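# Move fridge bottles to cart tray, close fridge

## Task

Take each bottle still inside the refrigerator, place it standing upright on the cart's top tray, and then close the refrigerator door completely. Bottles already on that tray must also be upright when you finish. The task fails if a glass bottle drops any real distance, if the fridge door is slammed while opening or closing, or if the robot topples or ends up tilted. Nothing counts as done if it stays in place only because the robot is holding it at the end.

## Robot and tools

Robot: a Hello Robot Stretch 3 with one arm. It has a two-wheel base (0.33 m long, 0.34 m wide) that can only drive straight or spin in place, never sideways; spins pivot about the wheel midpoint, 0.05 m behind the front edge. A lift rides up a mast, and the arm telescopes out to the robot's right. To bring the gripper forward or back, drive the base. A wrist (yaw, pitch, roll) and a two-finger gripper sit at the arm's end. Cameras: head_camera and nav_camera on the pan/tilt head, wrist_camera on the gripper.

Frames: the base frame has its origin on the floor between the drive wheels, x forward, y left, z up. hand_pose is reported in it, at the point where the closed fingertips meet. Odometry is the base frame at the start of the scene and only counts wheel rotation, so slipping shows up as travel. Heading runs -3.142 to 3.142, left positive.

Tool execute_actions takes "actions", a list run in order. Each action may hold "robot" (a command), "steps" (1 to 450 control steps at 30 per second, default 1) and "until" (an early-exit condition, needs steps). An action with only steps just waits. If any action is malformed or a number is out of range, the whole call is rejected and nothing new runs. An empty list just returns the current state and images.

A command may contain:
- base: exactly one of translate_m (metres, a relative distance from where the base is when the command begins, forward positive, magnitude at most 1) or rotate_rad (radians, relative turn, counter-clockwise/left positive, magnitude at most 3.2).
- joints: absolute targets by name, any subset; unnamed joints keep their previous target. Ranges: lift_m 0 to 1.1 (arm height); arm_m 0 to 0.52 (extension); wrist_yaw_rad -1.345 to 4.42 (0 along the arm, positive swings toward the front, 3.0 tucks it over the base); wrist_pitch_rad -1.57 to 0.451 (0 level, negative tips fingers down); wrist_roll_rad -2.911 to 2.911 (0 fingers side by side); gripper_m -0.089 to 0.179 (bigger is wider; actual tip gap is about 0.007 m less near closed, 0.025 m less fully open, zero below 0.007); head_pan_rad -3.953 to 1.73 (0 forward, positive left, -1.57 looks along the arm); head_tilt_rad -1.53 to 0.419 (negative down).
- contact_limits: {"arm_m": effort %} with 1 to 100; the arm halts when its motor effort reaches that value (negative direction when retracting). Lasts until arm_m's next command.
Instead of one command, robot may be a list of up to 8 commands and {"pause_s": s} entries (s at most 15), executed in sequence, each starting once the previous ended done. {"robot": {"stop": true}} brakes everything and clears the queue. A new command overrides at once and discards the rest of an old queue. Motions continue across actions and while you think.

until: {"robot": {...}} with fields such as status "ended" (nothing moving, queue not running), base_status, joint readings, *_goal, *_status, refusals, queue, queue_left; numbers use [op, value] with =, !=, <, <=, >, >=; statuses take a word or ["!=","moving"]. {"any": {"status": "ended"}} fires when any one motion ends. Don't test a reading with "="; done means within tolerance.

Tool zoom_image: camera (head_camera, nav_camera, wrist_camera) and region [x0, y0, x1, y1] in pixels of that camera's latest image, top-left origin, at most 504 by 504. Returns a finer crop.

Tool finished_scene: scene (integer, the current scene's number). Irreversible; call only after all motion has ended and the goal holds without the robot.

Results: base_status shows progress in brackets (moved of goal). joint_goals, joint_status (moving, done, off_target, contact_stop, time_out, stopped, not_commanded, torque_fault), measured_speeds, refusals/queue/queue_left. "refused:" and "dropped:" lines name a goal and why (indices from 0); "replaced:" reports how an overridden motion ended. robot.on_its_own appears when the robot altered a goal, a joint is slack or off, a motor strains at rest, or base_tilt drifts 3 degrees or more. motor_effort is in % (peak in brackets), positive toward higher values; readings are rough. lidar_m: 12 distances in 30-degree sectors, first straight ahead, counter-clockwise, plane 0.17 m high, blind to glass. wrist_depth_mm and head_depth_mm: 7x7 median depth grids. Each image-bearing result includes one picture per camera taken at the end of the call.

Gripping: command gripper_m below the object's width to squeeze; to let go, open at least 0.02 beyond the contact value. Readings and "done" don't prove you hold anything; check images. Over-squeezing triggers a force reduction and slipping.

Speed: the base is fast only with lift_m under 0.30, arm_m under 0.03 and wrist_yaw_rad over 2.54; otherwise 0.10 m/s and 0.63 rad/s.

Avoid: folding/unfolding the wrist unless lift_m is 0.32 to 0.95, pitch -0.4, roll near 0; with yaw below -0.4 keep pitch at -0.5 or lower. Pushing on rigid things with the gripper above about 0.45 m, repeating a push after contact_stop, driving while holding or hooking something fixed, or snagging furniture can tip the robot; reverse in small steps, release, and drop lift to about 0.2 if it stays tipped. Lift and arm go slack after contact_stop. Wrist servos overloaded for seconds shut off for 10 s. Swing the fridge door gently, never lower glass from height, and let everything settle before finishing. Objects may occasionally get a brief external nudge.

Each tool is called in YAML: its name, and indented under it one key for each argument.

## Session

execute_actions:
  actions:
    - {"robot":{"joints":{"head_tilt_rad":-0.5}},"steps":450,"until":{"robot":{"status":"ended"}}}

execute_actions:
  actions:
    - {"robot":{"joints":{"head_pan_rad":-2.1}},"steps":450,"until":{"robot":{"status":"ended"}}}

execute_actions:
  actions:
    - {"robot":{"joints":{"head_pan_rad":-3.95}},"steps":450,"until":{"robot":{"status":"ended"}}}

Scene clock: 0.87 s.
robot.base_odometry: x=+0.000 y=+0.000 heading=+0.000 (m, m, rad; robot's odometry frame)
robot.turned_by_wheels: +0.000 (rad since the last result)
robot.turned_by_imu: +0.000 (rad since the last result)
robot.base_tilt: forward=-1.7 right=+0.8 (deg)
robot.lidar_m: 1.15 1.30 2.01 1.18 2.32 1.83 1.18 1.60 1.48 1.41 1.41 1.68
robot.head_depth_mm: 2677 2766 2907 2640 1959 1563 1303 / 2918 3223 3297 2418 1908 1582 1307 / 2860 3089 1618 1759 1791 1572 1304 / 2837 3096 1547 1686 1780 1572 1307 / 2770 3018 1540 1682 1634 1573 1306 / 2717 2959 1550 1731 1884 1576 1308 / 2664 2863 3182 2678 1979 1574 1310
robot.base_status: not_commanded
robot.joint_positions: lift_m=+0.405 arm_m=+0.002 wrist_yaw_rad=+3.072 wrist_pitch_rad=-0.436 wrist_roll_rad=-0.010 gripper_m=+0.037 head_pan_rad=-0.002 head_tilt_rad=-0.493
robot.joint_goals: lift_m=+0.405 arm_m=+0.002 wrist_yaw_rad=+3.072 wrist_pitch_rad=-0.436 wrist_roll_rad=-0.010 gripper_m=+0.037 head_pan_rad=-0.002 head_tilt_rad=-0.500
robot.joint_status: lift_m=not_commanded arm_m=not_commanded wrist_yaw_rad=not_commanded wrist_pitch_rad=not_commanded wrist_roll_rad=not_commanded gripper_m=not_commanded head_pan_rad=not_commanded head_tilt_rad=done
robot.measured_speeds: translate_m=+0.000 rotate_rad=+0.000 lift_m=+0.000 arm_m=+0.000 wrist_yaw_rad=+0.000 wrist_pitch_rad=+0.000 wrist_roll_rad=+0.000 head_pan_rad=+0.000 head_tilt_rad=+0.000
robot: refusals=0 queue=done queue_left=0
robot.motor_effort: left_wheel=+0(0) right_wheel=+1(0) lift_m=+32(32) arm_m=+0(0) wrist_yaw_rad=-1(1) wrist_pitch_rad=+5(5) wrist_roll_rad=+0(0) gripper_m=+1(0) head_pan_rad=+0(0) head_tilt_rad=-3(29) (%)
robot.hand_pose: x=-0.0057 y=+0.0750 z=+0.4134 quat_wxyz=(+0.177, +0.692, +0.130, +0.688) (m; robot's base frame)
robot.wrist_depth_mm: - - - - - - - / - - - - - - - / - - - - - - - / 883 913 879 891 905 895 884 / 736 719 - 729 730 748 732 / 624 618 - 601 611 613 612 / 538 536 - 559 541 530 537
pictures: head_camera (sideways: a quarter turn clockwise sets it upright), nav_camera (sideways: a quarter turn counterclockwise sets it upright), wrist_camera
camera_calibration (this result's frames):
head_camera: T_world_to_cam=[[-0.486609, -0.0403069, -0.872689, 1.15821], [-0.0472239, 0.998688, -0.0197944, 0.029324], [0.872342, 0.0315796, -0.487875, 0.584478], [0, 0, 0, 1]] pos_world=[0.0551142, -0.00105947, 1.29649]
nav_camera: T_world_to_cam=[[0.495412, -0.0316695, 0.868081, -1.08727], [0.00319961, -0.999262, -0.0382813, 0.104405], [0.868652, 0.0217425, -0.494945, 0.59325], [0, 0, 0, 1]] pos_world=[0.0229849, 0.0569963, 1.24146]
wrist_camera: T_world_to_cam=[[0.995092, -0.0965493, 0.0216837, -0.00401493], [-0.0433925, -0.622689, -0.781265, 0.390767], [0.0889328, 0.77649, -0.623823, 0.370104], [0, 0, 0, 1]] pos_world=[-0.0119628, -0.0444432, 0.536259]
Images, in order (width x height): head_camera 896x504, nav_camera 672x504, wrist_camera 644x364.

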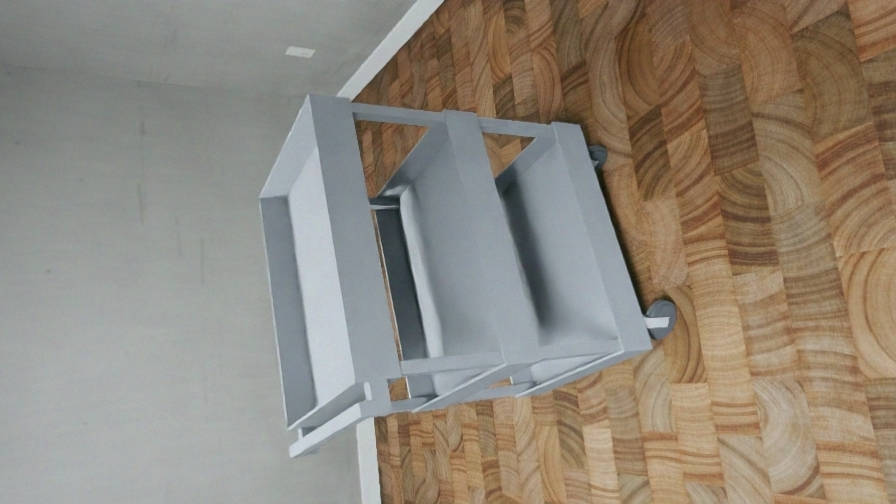

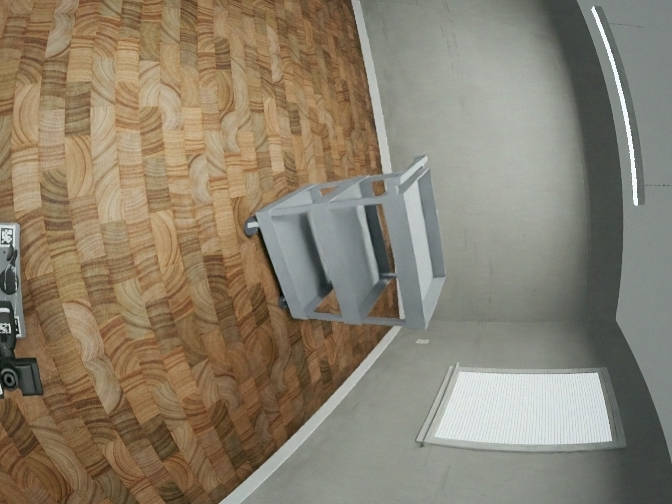

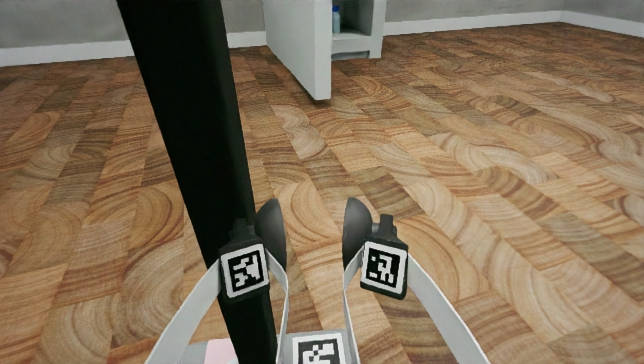

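Scene clock: 2.37 s.
robot.base_odometry: x=+0.000 y=+0.000 heading=+0.000 (m, m, rad; robot's odometry frame)
robot.turned_by_wheels: +0.000 (rad since the last result)
robot.turned_by_imu: +0.000 (rad since the last result)
robot.base_tilt: forward=-1.8 right=+0.8 (deg)
robot.lidar_m: 1.15 1.31 2.01 1.18 2.32 1.83 1.18 1.60 1.48 1.41 1.42 1.69
robot.head_depth_mm: 1598 1712 1746 1153 1963 1562 1311 / 1742 1879 1759 1216 1974 1574 1307 / 1790 1962 2060 1354 1854 1573 1304 / 1642 1797 1927 2191 1978 1573 1309 / 1510 1638 1780 1972 1991 1578 1304 / 1404 1523 1638 1806 1902 1568 1308 / 1311 1397 1508 1617 1761 1574 1312
robot.base_status: not_commanded
robot.joint_positions: lift_m=+0.405 arm_m=+0.002 wrist_yaw_rad=+3.072 wrist_pitch_rad=-0.436 wrist_roll_rad=-0.010 gripper_m=+0.037 head_pan_rad=-2.093 head_tilt_rad=-0.494
robot.joint_goals: lift_m=+0.405 arm_m=+0.002 wrist_yaw_rad=+3.072 wrist_pitch_rad=-0.436 wrist_roll_rad=-0.010 gripper_m=+0.037 head_pan_rad=-2.100 head_tilt_rad=-0.500
robot.joint_status: lift_m=not_commanded arm_m=not_commanded wrist_yaw_rad=not_commanded wrist_pitch_rad=not_commanded wrist_roll_rad=not_commanded gripper_m=not_commanded head_pan_rad=done head_tilt_rad=done
robot.measured_speeds: translate_m=+0.000 rotate_rad=+0.000 lift_m=+0.000 arm_m=+0.000 wrist_yaw_rad=+0.000 wrist_pitch_rad=+0.000 wrist_roll_rad=+0.000 head_pan_rad=+0.000 head_tilt_rad=+0.000
robot: refusals=0 queue=done queue_left=0
robot.motor_effort: left_wheel=-1(0) right_wheel=+1(0) lift_m=+32(32) arm_m=+0(0) wrist_yaw_rad=+0(1) wrist_pitch_rad=+5(5) wrist_roll_rad=+0(0) gripper_m=+0(0) head_pan_rad=-5(60) head_tilt_rad=-3(3) (%)
robot.hand_pose: x=-0.0057 y=+0.0750 z=+0.4134 quat_wxyz=(+0.177, +0.692, +0.130, +0.688) (m; robot's base frame)
robot.wrist_depth_mm: - - - - - - - / - - - - - - - / - - - - - - - / 891 875 907 899 883 892 902 / 740 734 - 722 736 738 735 / 623 624 - 606 605 617 625 / 533 544 - 553 533 536 535
pictures: head_camera (sideways: a quarter turn clockwise sets it upright), nav_camera (sideways: a quarter turn counterclockwise sets it upright), wrist_camera
camera_calibration (this result's frames):
head_camera: T_world_to_cam=[[0.207027, 0.442602, -0.872493, 1.15372], [0.890105, -0.455327, -0.0197746, 0.0235804], [-0.406021, -0.772516, -0.488227, 0.592735], [0, 0, 0, 1]] pos_world=[-0.0191766, -0.0420046, 1.29647]
nav_camera: T_world_to_cam=[[-0.273859, -0.41447, 0.86788, -1.08232], [-0.868713, 0.493835, -0.0382833, 0.109727], [-0.412722, -0.764423, -0.495296, 0.601524], [0, 0, 0, 1]] pos_world=[0.0471807, -0.0429562, 1.24145]
wrist_camera: T_world_to_cam=[[0.995092, -0.096549, 0.0216837, -0.00401491], [-0.0433923, -0.622689, -0.781265, 0.390767], [0.0889326, 0.77649, -0.623823, 0.370104], [0, 0, 0, 1]] pos_world=[-0.0119629, -0.0444432, 0.536259]
Images, in order (width x height): head_camera 896x504, nav_camera 672x504, wrist_camera 644x364.

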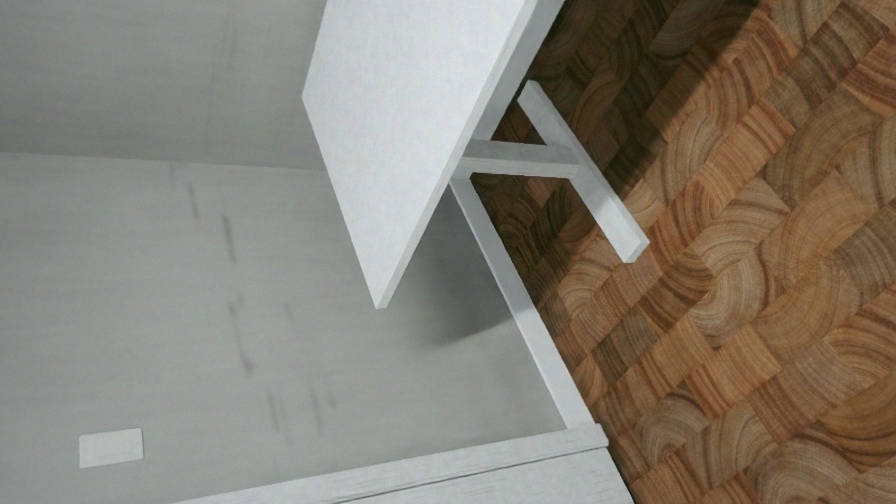

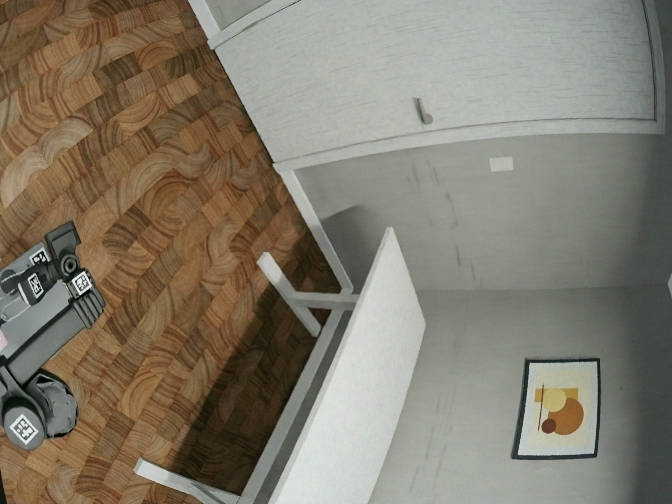

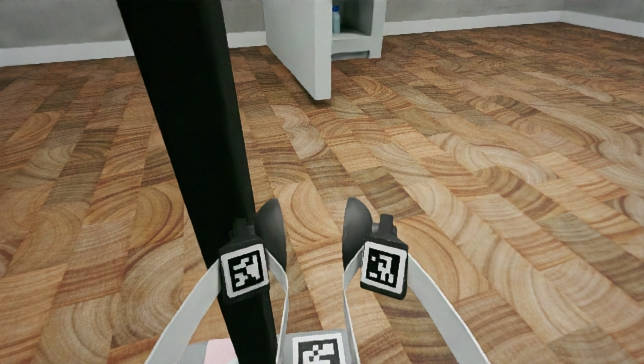

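Scene clock: 3.77 s.
robot.base_odometry: x=+0.000 y=+0.000 heading=+0.000 (m, m, rad; robot's odometry frame)
robot.turned_by_wheels: +0.000 (rad since the last result)
robot.turned_by_imu: +0.000 (rad since the last result)
robot.base_tilt: forward=-1.7 right=+0.8 (deg)
robot.lidar_m: 1.15 1.31 2.01 1.18 2.32 1.83 1.18 1.60 1.48 1.41 1.42 1.69
robot.head_depth_mm: - - - - - - - / 2178 2361 - - - - - / 2260 2475 2703 2641 1964 1579 1309 / 2401 2637 2887 2670 1968 1572 1310 / 2265 2445 2644 2647 1971 1573 1308 / 2005 2136 2284 2408 1980 1580 1308 / 1797 1899 2017 2182 1982 1573 1314
robot.base_status: not_commanded
robot.joint_positions: lift_m=+0.405 arm_m=+0.002 wrist_yaw_rad=+3.072 wrist_pitch_rad=-0.436 wrist_roll_rad=-0.010 gripper_m=+0.037 head_pan_rad=-3.943 head_tilt_rad=-0.494
robot.joint_goals: lift_m=+0.405 arm_m=+0.002 wrist_yaw_rad=+3.072 wrist_pitch_rad=-0.436 wrist_roll_rad=-0.010 gripper_m=+0.037 head_pan_rad=-3.950 head_tilt_rad=-0.500
robot.joint_status: lift_m=not_commanded arm_m=not_commanded wrist_yaw_rad=not_commanded wrist_pitch_rad=not_commanded wrist_roll_rad=not_commanded gripper_m=not_commanded head_pan_rad=done head_tilt_rad=done
robot.measured_speeds: translate_m=+0.000 rotate_rad=+0.000 lift_m=+0.000 arm_m=+0.000 wrist_yaw_rad=+0.000 wrist_pitch_rad=+0.000 wrist_roll_rad=+0.000 head_pan_rad=+0.000 head_tilt_rad=+0.000
robot: refusals=0 queue=done queue_left=0
robot.motor_effort: left_wheel=+0(1) right_wheel=+0(1) lift_m=+32(32) arm_m=+0(0) wrist_yaw_rad=+0(1) wrist_pitch_rad=+5(5) wrist_roll_rad=+0(0) gripper_m=+1(1) head_pan_rad=-4(60) head_tilt_rad=-3(3) (%)
robot.hand_pose: x=-0.0057 y=+0.0750 z=+0.4134 quat_wxyz=(+0.177, +0.692, +0.130, +0.688) (m; robot's base frame)
robot.wrist_depth_mm: - - - - - - - / - - - - - - - / - - - - - - - / 866 893 907 892 910 876 891 / 731 744 - 735 737 734 741 / 623 619 - 598 603 623 622 / 541 540 - 555 534 536 540
pictures: head_camera (sideways: a quarter turn clockwise sets it upright), nav_camera (sideways: a quarter turn counterclockwise sets it upright), wrist_camera
camera_calibration (this result's frames):
head_camera: T_world_to_cam=[[0.368435, -0.321016, -0.87247, 1.15271], [-0.682999, -0.730152, -0.0197723, 0.0331735], [-0.630688, 0.603181, -0.488267, 0.594158], [0, 0, 0, 1]] pos_world=[-0.0273118, 0.0358737, 1.29647]
nav_camera: T_world_to_cam=[[-0.322973, 0.377507, 0.867858, -1.08199], [0.714123, 0.698973, -0.0382835, 0.100072], [-0.621061, 0.607392, -0.495336, 0.602846], [0, 0, 0, 1]] pos_world=[-0.0465123, -0.0276534, 1.24145]
wrist_camera: T_world_to_cam=[[0.995092, -0.096549, 0.0216838, -0.00401494], [-0.0433922, -0.622689, -0.781265, 0.390767], [0.0889326, 0.77649, -0.623823, 0.370104], [0, 0, 0, 1]] pos_world=[-0.0119629, -0.0444432, 0.536259]
Images, in order (width x height): head_camera 896x504, nav_camera 672x504, wrist_camera 644x364.

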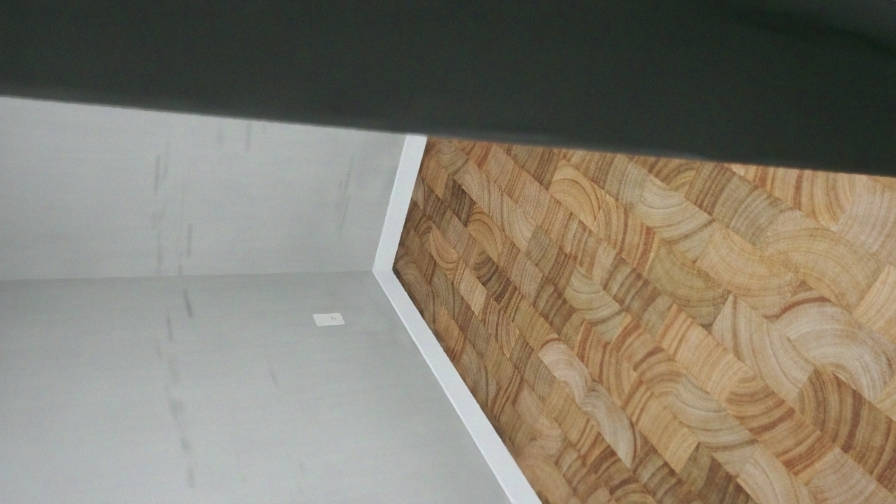

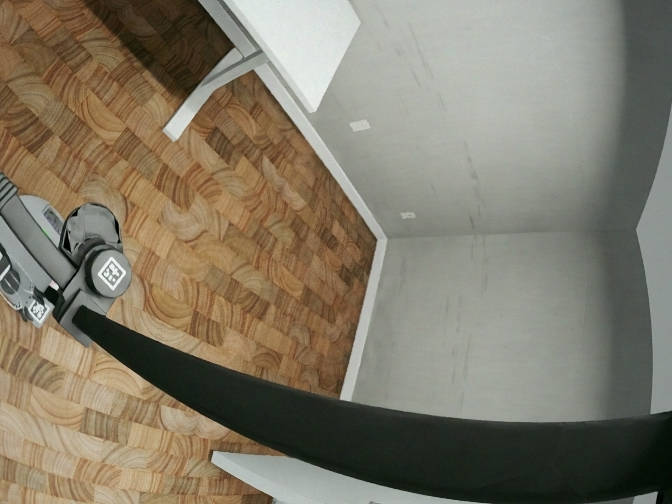

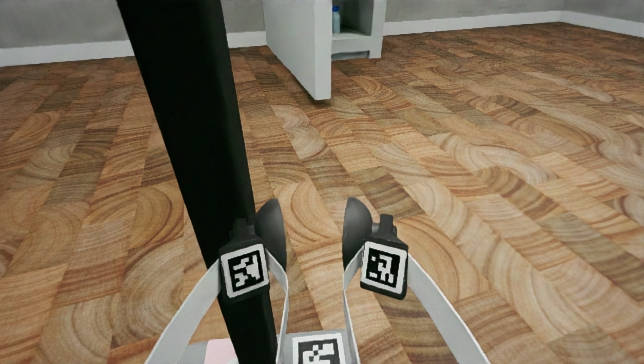

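execute_actions:
  actions:
    - {"robot":[{"joints":{"lift_m":0.27,"head_pan_rad":-1.57,"head_tilt_rad":-0.5},"base":{"rotate_rad":1.13}},{"base":{"translate_m":1.0}},{"base":{"translate_m":0.31}},{"base":{"rotate_rad":2.27}}],"steps":450,"until":{"robot":{"status":"ended"}}}

Scene clock: 22.53 s.
robot.base_odometry: x=+0.559 y=+1.185 heading=-2.883 (m, m, rad; robot's odometry frame)
robot.turned_by_wheels: +3.400 (rad since the last result)
robot.turned_by_imu: +3.341 (rad since the last result)
robot.base_tilt: forward=-1.8 right=+0.8 (deg)
robot.lidar_m: 0.44 2.09 2.51 2.45 1.07 2.41 2.32 1.83 1.35 0.75 0.56 0.41
robot.head_depth_mm: 610 1156 1309 1455 1638 1565 1304 / 619 672 738 809 943 1447 1274 / 979 1063 1051 1111 1089 1301 1231 / 996 1078 1129 1326 1115 1321 1233 / 996 1085 1134 1341 1083 1416 1250 / 1001 1093 1137 1258 1162 1340 1250 / 887 943 947 902 973 1055 1109
robot.base_status: done (rotate_rad +2.2700 of +2.2700)
robot.joint_positions: lift_m=+0.271 arm_m=+0.002 wrist_yaw_rad=+3.072 wrist_pitch_rad=-0.437 wrist_roll_rad=-0.010 gripper_m=+0.037 head_pan_rad=-1.577 head_tilt_rad=-0.494
robot.joint_goals: lift_m=+0.270 arm_m=+0.002 wrist_yaw_rad=+3.072 wrist_pitch_rad=-0.437 wrist_roll_rad=-0.010 gripper_m=+0.037 head_pan_rad=-1.570 head_tilt_rad=-0.500
robot.joint_status: lift_m=done arm_m=not_commanded wrist_yaw_rad=not_commanded wrist_pitch_rad=not_commanded wrist_roll_rad=not_commanded gripper_m=not_commanded head_pan_rad=done head_tilt_rad=done
robot.measured_speeds: translate_m=+0.000 rotate_rad=+0.000 lift_m=+0.000 arm_m=+0.000 wrist_yaw_rad=+0.000 wrist_pitch_rad=+0.000 wrist_roll_rad=+0.000 head_pan_rad=+0.000 head_tilt_rad=+0.000
robot: refusals=0 queue=done queue_left=0
robot.motor_effort: left_wheel=-1(10) right_wheel=+2(12) lift_m=+18(32) arm_m=-1(1) wrist_yaw_rad=+0(1) wrist_pitch_rad=+5(5) wrist_roll_rad=+0(0) gripper_m=+0(0) head_pan_rad=+5(62) head_tilt_rad=-3(2) (%)
robot.hand_pose: x=-0.0057 y=+0.0750 z=+0.2791 quat_wxyz=(+0.177, +0.692, +0.130, +0.688) (m; robot's base frame)
robot.wrist_depth_mm: - - - - - - - / - - - - - - - / 856 856 863 875 873 866 858 / 678 670 673 669 663 684 680 / 549 547 - 545 547 558 548 / 469 507 - - 457 467 465 / - - - - 409 402 403
pictures: head_camera (sideways: a quarter turn clockwise sets it upright), nav_camera (sideways: a quarter turn counterclockwise sets it upright), wrist_camera
camera_calibration (this result's frames):
head_camera: T_world_to_cam=[[-0.0382848, 0.48748, -0.872294, 1.15496], [0.998875, 0.0430991, -0.0197546, 0.0228909], [0.0279651, -0.87207, -0.488582, 0.59055], [0, 0, 0, 1]] pos_world=[0.00483738, -0.0490049, 1.29645]
nav_camera: T_world_to_cam=[[-0.0337274, -0.495981, 0.867678, -1.08352], [-0.999266, 0.000974322, -0.0382854, 0.110526], [0.0181434, -0.868333, -0.49565, 0.599355], [0, 0, 0, 1]] pos_world=[0.0630261, -0.017072, 1.24145]
wrist_camera: T_world_to_cam=[[0.995092, -0.096544, 0.0216905, -0.00110805], [-0.0434087, -0.622906, -0.781091, 0.285713], [0.0889208, 0.776316, -0.62404, 0.286411], [0, 0, 0, 1]] pos_world=[-0.0119629, -0.04448, 0.401924]
Images, in order (width x height): head_camera 896x504, nav_camera 672x504, wrist_camera 644x364.

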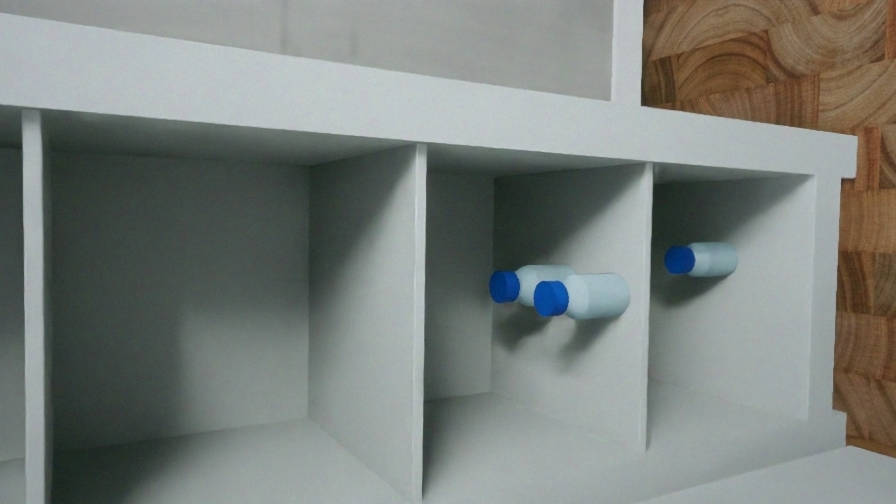

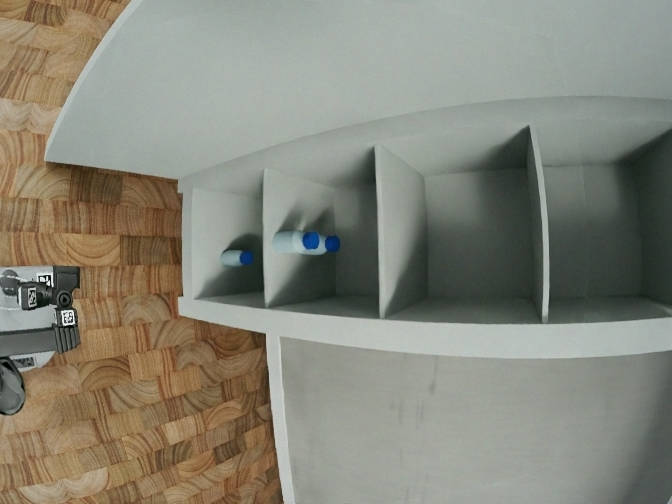

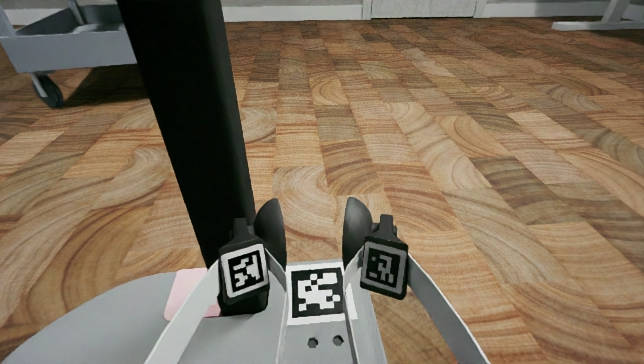

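execute_actions:
  actions:
    - {"robot":[{"joints":{"lift_m":0.4,"wrist_pitch_rad":-0.4},"base":{"translate_m":0.115}},{"joints":{"lift_m":0.585,"wrist_yaw_rad":0,"gripper_m":0.14,"arm_m":0.25}}],"steps":450,"until":{"robot":{"status":"ended"}}}

Scene clock: 33.17 s.
robot.base_odometry: x=+0.448 y=+1.155 heading=-2.883 (m, m, rad; robot's odometry frame)
robot.turned_by_wheels: +0.000 (rad since the last result)
robot.turned_by_imu: +0.002 (rad since the last result)
robot.base_tilt: forward=-1.8 right=+0.9 (deg)
robot.lidar_m: 2.30 1.99 2.50 2.45 1.19 2.52 2.44 1.83 0.78 0.84 0.40 0.30
robot.head_depth_mm: 778 771 762 818 907 1440 1307 / 985 1059 1052 1088 1074 1082 - / 992 1082 1126 1329 1116 1310 - / 996 1085 1132 1336 1077 1379 1242 / 996 1093 1135 1315 1154 1373 1249 / 816 892 898 872 970 1049 1130 / 635 685 725 762 770 777 783
robot.base_status: done (translate_m +0.1150 of +0.1150)
robot.joint_positions: lift_m=+0.584 arm_m=+0.250 wrist_yaw_rad=+0.002 wrist_pitch_rad=-0.421 wrist_roll_rad=-0.010 gripper_m=+0.140 head_pan_rad=-1.577 head_tilt_rad=-0.494
robot.joint_goals: lift_m=+0.585 arm_m=+0.250 wrist_yaw_rad=+0.000 wrist_pitch_rad=-0.400 wrist_roll_rad=-0.010 gripper_m=+0.140 head_pan_rad=-1.570 head_tilt_rad=-0.500
robot.joint_status: lift_m=done arm_m=done wrist_yaw_rad=done wrist_pitch_rad=done wrist_roll_rad=not_commanded gripper_m=done head_pan_rad=done head_tilt_rad=done
robot.measured_speeds: translate_m=+0.000 rotate_rad=+0.000 lift_m=+0.000 arm_m=+0.000 wrist_yaw_rad=+0.000 wrist_pitch_rad=+0.000 wrist_roll_rad=+0.000 head_pan_rad=+0.000 head_tilt_rad=+0.000
robot: refusals=0 queue=done queue_left=0
robot.motor_effort: left_wheel=-2(12) right_wheel=+2(9) lift_m=+44(45) arm_m=+5(6) wrist_yaw_rad=-2(3) wrist_pitch_rad=+7(9) wrist_roll_rad=+0(0) gripper_m=+0(80) head_pan_rad=+5(5) head_tilt_rad=-3(3) (%)
robot.hand_pose: x=-0.0212 y=-0.6186 z=+0.5965 quat_wxyz=(+0.695, +0.149, -0.688, -0.147) (m; robot's base frame)
robot.wrist_depth_mm: 313 447 607 382 594 321 234 / 311 450 602 307 548 320 251 / 310 399 424 341 428 324 285 / 311 341 343 355 364 323 962 / 346 389 794 830 675 348 960 / 377 - 692 660 622 429 822 / 328 475 585 599 579 688 721
pictures: head_camera (sideways: a quarter turn clockwise sets it upright), nav_camera (sideways: a quarter turn counterclockwise sets it upright), wrist_camera
camera_calibration (this result's frames):
head_camera: T_world_to_cam=[[-0.0382846, 0.48748, -0.872294, 1.15496], [0.998875, 0.0430987, -0.0197546, 0.0228909], [0.0279648, -0.87207, -0.488582, 0.59055], [0, 0, 0, 1]] pos_world=[0.00483736, -0.0490049, 1.29645]
nav_camera: T_world_to_cam=[[-0.0337275, -0.495981, 0.867678, -1.08352], [-0.999266, 0.000974679, -0.0382854, 0.110526], [0.0181431, -0.868333, -0.49565, 0.599355], [0, 0, 0, 1]] pos_world=[0.0630261, -0.0170721, 1.24145]
wrist_camera: T_world_to_cam=[[-0.999445, 0.0256282, 0.0212622, -0.0260034], [-0.00113356, 0.611952, -0.790894, 0.871622], [-0.0332807, -0.79048, -0.611583, 0.0450323], [0, 0, 0, 1]] pos_world=[-0.0235022, -0.497127, 0.717455]
Images, in order (width x height): head_camera 896x504, nav_camera 672x504, wrist_camera 644x364.

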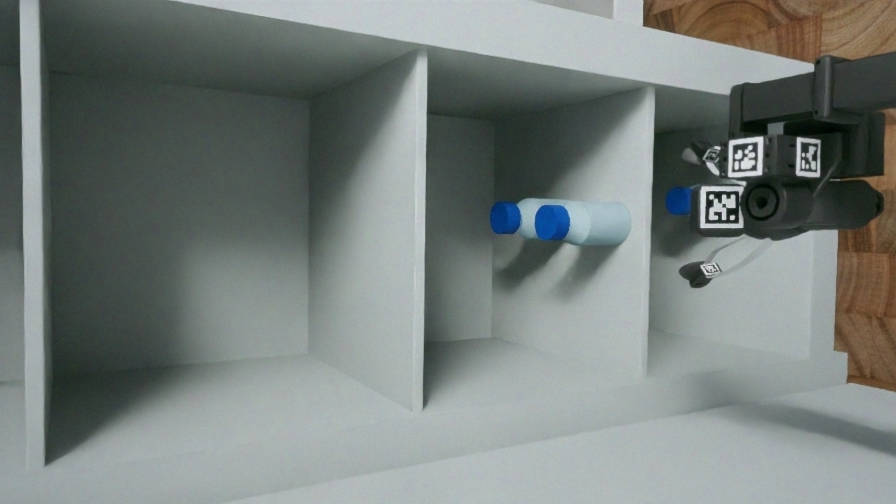

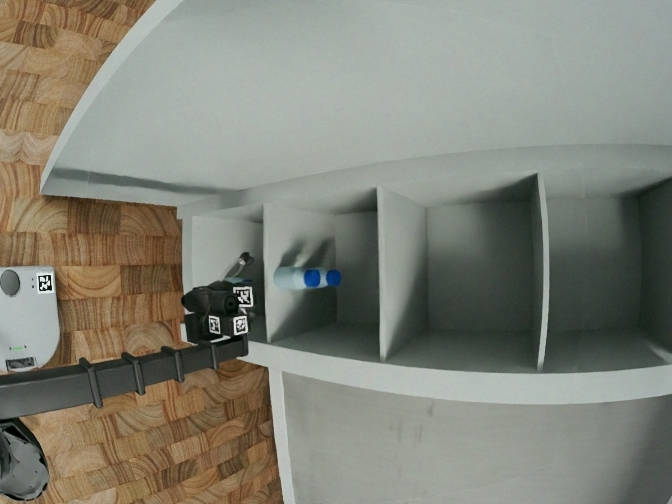

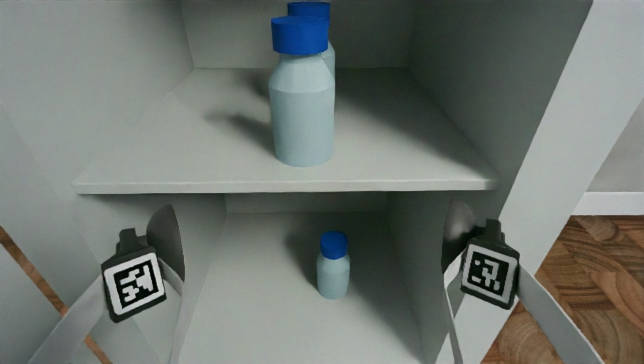

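execute_actions:
  actions:
    - {"robot":[{"joints":{"lift_m":0.545,"arm_m":0.47}},{"joints":{"gripper_m":0.02}},{"joints":{"lift_m":0.58}},{"joints":{"arm_m":0.0}},{"base":{"rotate_rad":-1.43},"joints":{"head_tilt_rad":-0.8}},{"base":{"translate_m":-1.0},"joints":{"lift_m":1.02}},{"base":{"translate_m":-0.2}}],"steps":450,"until":{"robot":{"status":"ended"}}}
    - {"steps":450,"until":{"robot":{"status":"ended"}}}
    - {"steps":450,"until":{"robot":{"status":"ended"}}}

Scene clock: 71.13 s.
robot.base_odometry: x=+0.914 y=+0.050 heading=+1.970 (m, m, rad; robot's odometry frame)
robot.turned_by_wheels: -1.430 (rad since the last result)
robot.turned_by_imu: -1.409 (rad since the last result)
robot.base_tilt: forward=-1.8 right=+0.8 (deg)
robot.lidar_m: 1.37 2.71 2.07 2.16 1.56 1.27 1.26 0.46 0.32 0.30 0.30 2.51
robot.head_depth_mm: 1981 2163 - - - 815 1087 / 2018 2178 - - - 785 1091 / 2073 320 - - - 801 1070 / 2088 2364 803 654 539 819 1066 / 2122 2451 800 674 569 759 1115 / 2167 2512 803 640 541 1301 1156 / 2223 2543 2206 1758 524 1314 1151
robot.base_status: done (translate_m -0.2000 of -0.2000)
robot.joint_positions: lift_m=+1.019 arm_m=+0.002 wrist_yaw_rad=+0.000 wrist_pitch_rad=-0.442 wrist_roll_rad=-0.010 gripper_m=+0.021 head_pan_rad=-1.577 head_tilt_rad=-0.790
robot.joint_goals: lift_m=+1.020 arm_m=+0.000 wrist_yaw_rad=+0.000 wrist_pitch_rad=-0.400 wrist_roll_rad=-0.010 gripper_m=+0.020 head_pan_rad=-1.570 head_tilt_rad=-0.800
robot.joint_status: lift_m=done arm_m=done wrist_yaw_rad=done wrist_pitch_rad=done wrist_roll_rad=not_commanded gripper_m=done head_pan_rad=done head_tilt_rad=done
robot.measured_speeds: translate_m=+0.000 rotate_rad=+0.000 lift_m=+0.000 arm_m=+0.000 wrist_yaw_rad=+0.000 wrist_pitch_rad=+0.000 wrist_roll_rad=+0.000 head_pan_rad=+0.000 head_tilt_rad=+0.000
robot: refusals=0 queue=done queue_left=0
robot.motor_effort: left_wheel=+2(7) right_wheel=-1(7) lift_m=+47(49) arm_m=-5(5) wrist_yaw_rad=-1(3) wrist_pitch_rad=+15(16) wrist_roll_rad=+0(0) gripper_m=-17(94) head_pan_rad=+5(5) head_tilt_rad=-5(24) (%)
robot.hand_pose: x=-0.0214 y=-0.3681 z=+1.0266 quat_wxyz=(+0.693, +0.156, -0.686, -0.155) (m; robot's base frame)
robot.wrist_depth_mm: - - 86 78 - - - / - - - 85 - - - / - - - 99 - - - / - - 114 99 578 594 - / - - 115 105 453 488 456 / - 355 139 121 392 419 411 / - 308 351 142 363 359 361
pictures: head_camera (sideways: a quarter turn clockwise sets it upright), nav_camera (sideways: a quarter turn counterclockwise sets it upright), wrist_camera
camera_calibration (this result's frames):
head_camera: T_world_to_cam=[[-0.0369183, 0.720545, -0.692424, 0.920475], [0.998895, 0.046773, -0.00458603, 0.00313828], [0.0290823, -0.691829, -0.721476, 0.893511], [0, 0, 0, 1]] pos_world=[0.00486224, -0.0452348, 1.28202]
nav_camera: T_world_to_cam=[[-0.0350831, -0.727316, 0.685405, -0.84591], [-0.999199, 0.0123022, -0.0380904, 0.110257], [0.0192718, -0.686192, -0.727165, 0.900519], [0, 0, 0, 1]] pos_world=[0.0631366, 0.00132828, 1.23882]
wrist_camera: T_world_to_cam=[[-0.999416, 0.0262723, 0.0218389, -0.0421727], [-0.000459177, 0.628852, -0.777525, 1.05096], [-0.0341609, -0.777081, -0.628473, 0.528365], [0, 0, 0, 1]] pos_world=[-0.0236161, -0.249208, 1.15013]
Images, in order (width x height): head_camera 896x504, nav_camera 672x504, wrist_camera 644x364.

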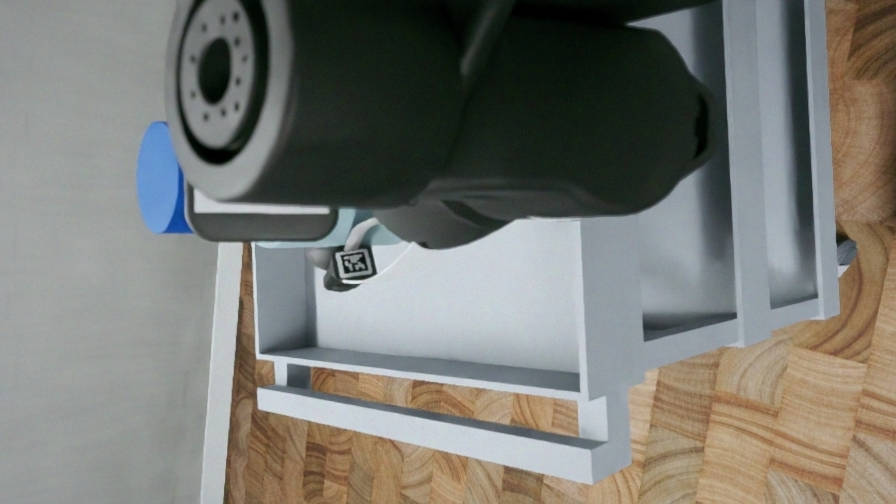

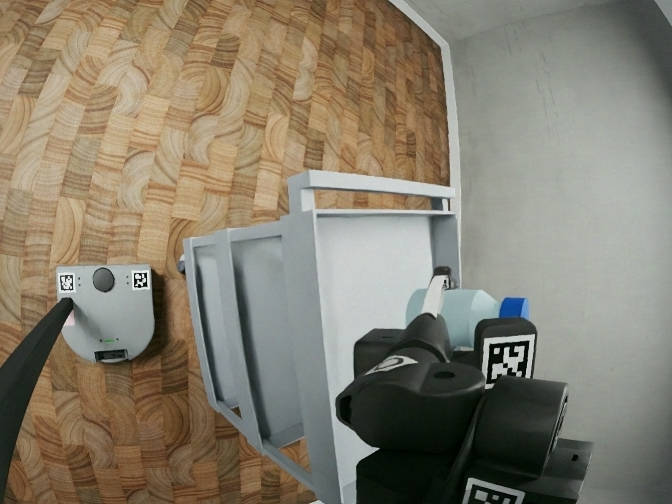

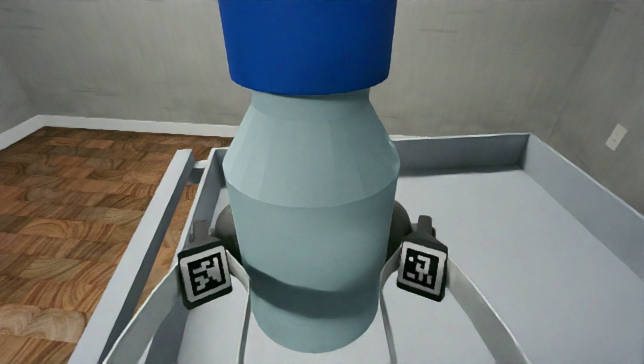

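execute_actions:
  actions:
    - {"robot":{"joints":{"arm_m":0.29,"lift_m":0.95,"wrist_pitch_rad":-0.38}},"steps":450,"until":{"robot":{"status":"ended"}}}
    - {"robot":{"joints":{"lift_m":0.83}},"steps":450,"until":{"robot":{"status":"ended"}}}

Scene clock: 81.03 s.
robot.base_odometry: x=+0.914 y=+0.050 heading=+1.970 (m, m, rad; robot's odometry frame)
robot.turned_by_wheels: +0.000 (rad since the last result)
robot.turned_by_imu: +0.001 (rad since the last result)
robot.base_tilt: forward=-1.8 right=+0.8 (deg)
robot.lidar_m: 1.37 2.71 2.07 2.16 1.56 1.27 1.26 0.46 0.32 0.30 0.30 2.51
robot.head_depth_mm: 1991 2213 - - 576 828 1088 / 2022 2286 - 653 550 816 1091 / 2069 2280 - 653 543 818 1067 / 2094 2382 798 671 539 817 1066 / 2121 2468 800 674 569 761 1115 / 2174 2516 783 641 541 1307 1153 / 2216 2539 2204 1753 525 1309 1154
robot.base_status: done (translate_m -0.2000 of -0.2000)
robot.joint_positions: lift_m=+0.830 arm_m=+0.290 wrist_yaw_rad=+0.000 wrist_pitch_rad=-0.429 wrist_roll_rad=-0.010 gripper_m=+0.021 head_pan_rad=-1.577 head_tilt_rad=-0.790
robot.joint_goals: lift_m=+0.830 arm_m=+0.290 wrist_yaw_rad=+0.000 wrist_pitch_rad=-0.380 wrist_roll_rad=-0.010 gripper_m=+0.020 head_pan_rad=-1.570 head_tilt_rad=-0.800
robot.joint_status: lift_m=done arm_m=done wrist_yaw_rad=done wrist_pitch_rad=done wrist_roll_rad=not_commanded gripper_m=done head_pan_rad=done head_tilt_rad=done
robot.measured_speeds: translate_m=+0.000 rotate_rad=+0.000 lift_m=+0.000 arm_m=+0.000 wrist_yaw_rad=+0.000 wrist_pitch_rad=+0.000 wrist_roll_rad=+0.000 head_pan_rad=+0.000 head_tilt_rad=+0.000
robot: refusals=0 queue=done queue_left=0
robot.motor_effort: left_wheel=+1(1) right_wheel=-1(0) lift_m=+21(47) arm_m=+5(6) wrist_yaw_rad=-1(1) wrist_pitch_rad=+18(19) wrist_roll_rad=+0(0) gripper_m=-17(17) head_pan_rad=+5(5) head_tilt_rad=-5(5) (%)
robot.hand_pose: x=-0.0215 y=-0.6577 z=+0.8408 quat_wxyz=(+0.694, +0.151, -0.687, -0.150) (m; robot's base frame)
robot.wrist_depth_mm: - - 86 78 - - - / - - - 85 - - - / - 232 228 98 249 257 262 / 215 246 114 99 267 277 283 / 213 236 115 106 222 238 238 / 195 200 139 121 188 200 201 / 173 174 169 142 174 173 174
pictures: head_camera (sideways: a quarter turn clockwise sets it upright), nav_camera (sideways: a quarter turn counterclockwise sets it upright), wrist_camera
camera_calibration (this result's frames):
head_camera: T_world_to_cam=[[-0.0369177, 0.720722, -0.69224, 0.920235], [0.998895, 0.0467747, -0.00457256, 0.00312074], [0.0290838, -0.691644, -0.721653, 0.89374], [0, 0, 0, 1]] pos_world=[0.00486229, -0.0452298, 1.28201]
nav_camera: T_world_to_cam=[[-0.0350837, -0.727491, 0.685219, -0.845668], [-0.999199, 0.0123114, -0.0380888, 0.110255], [0.0192733, -0.686006, -0.72734, 0.900747], [0, 0, 0, 1]] pos_world=[0.0631367, 0.00134442, 1.23882]
wrist_camera: T_world_to_cam=[[-0.999414, 0.0266699, 0.0214689, -0.0299556], [-0.000393601, 0.618069, -0.786124, 1.08872], [-0.0342351, -0.785671, -0.617696, 0.171851], [0, 0, 0, 1]] pos_world=[-0.0236262, -0.537085, 0.962661]
Images, in order (width x height): head_camera 896x504, nav_camera 672x504, wrist_camera 644x364.

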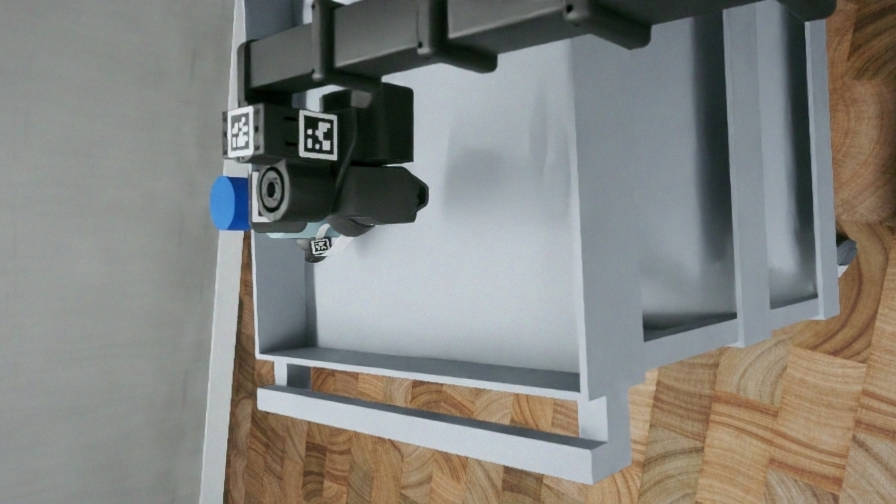

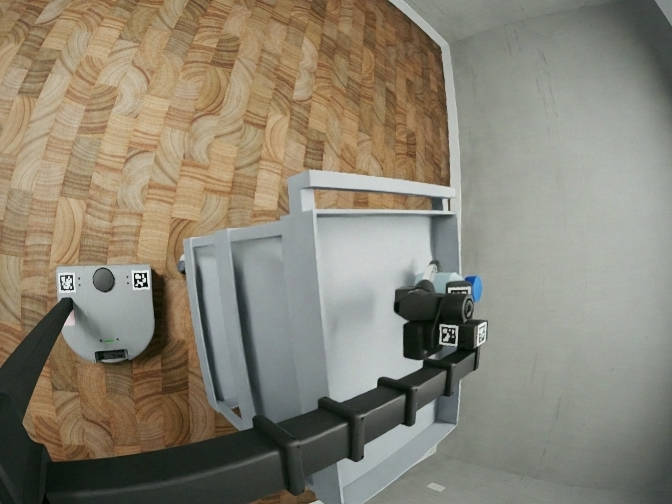

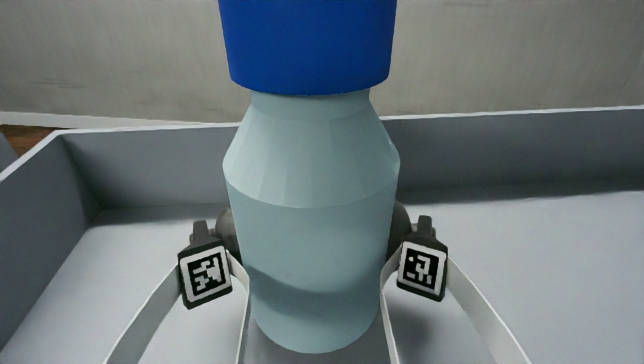

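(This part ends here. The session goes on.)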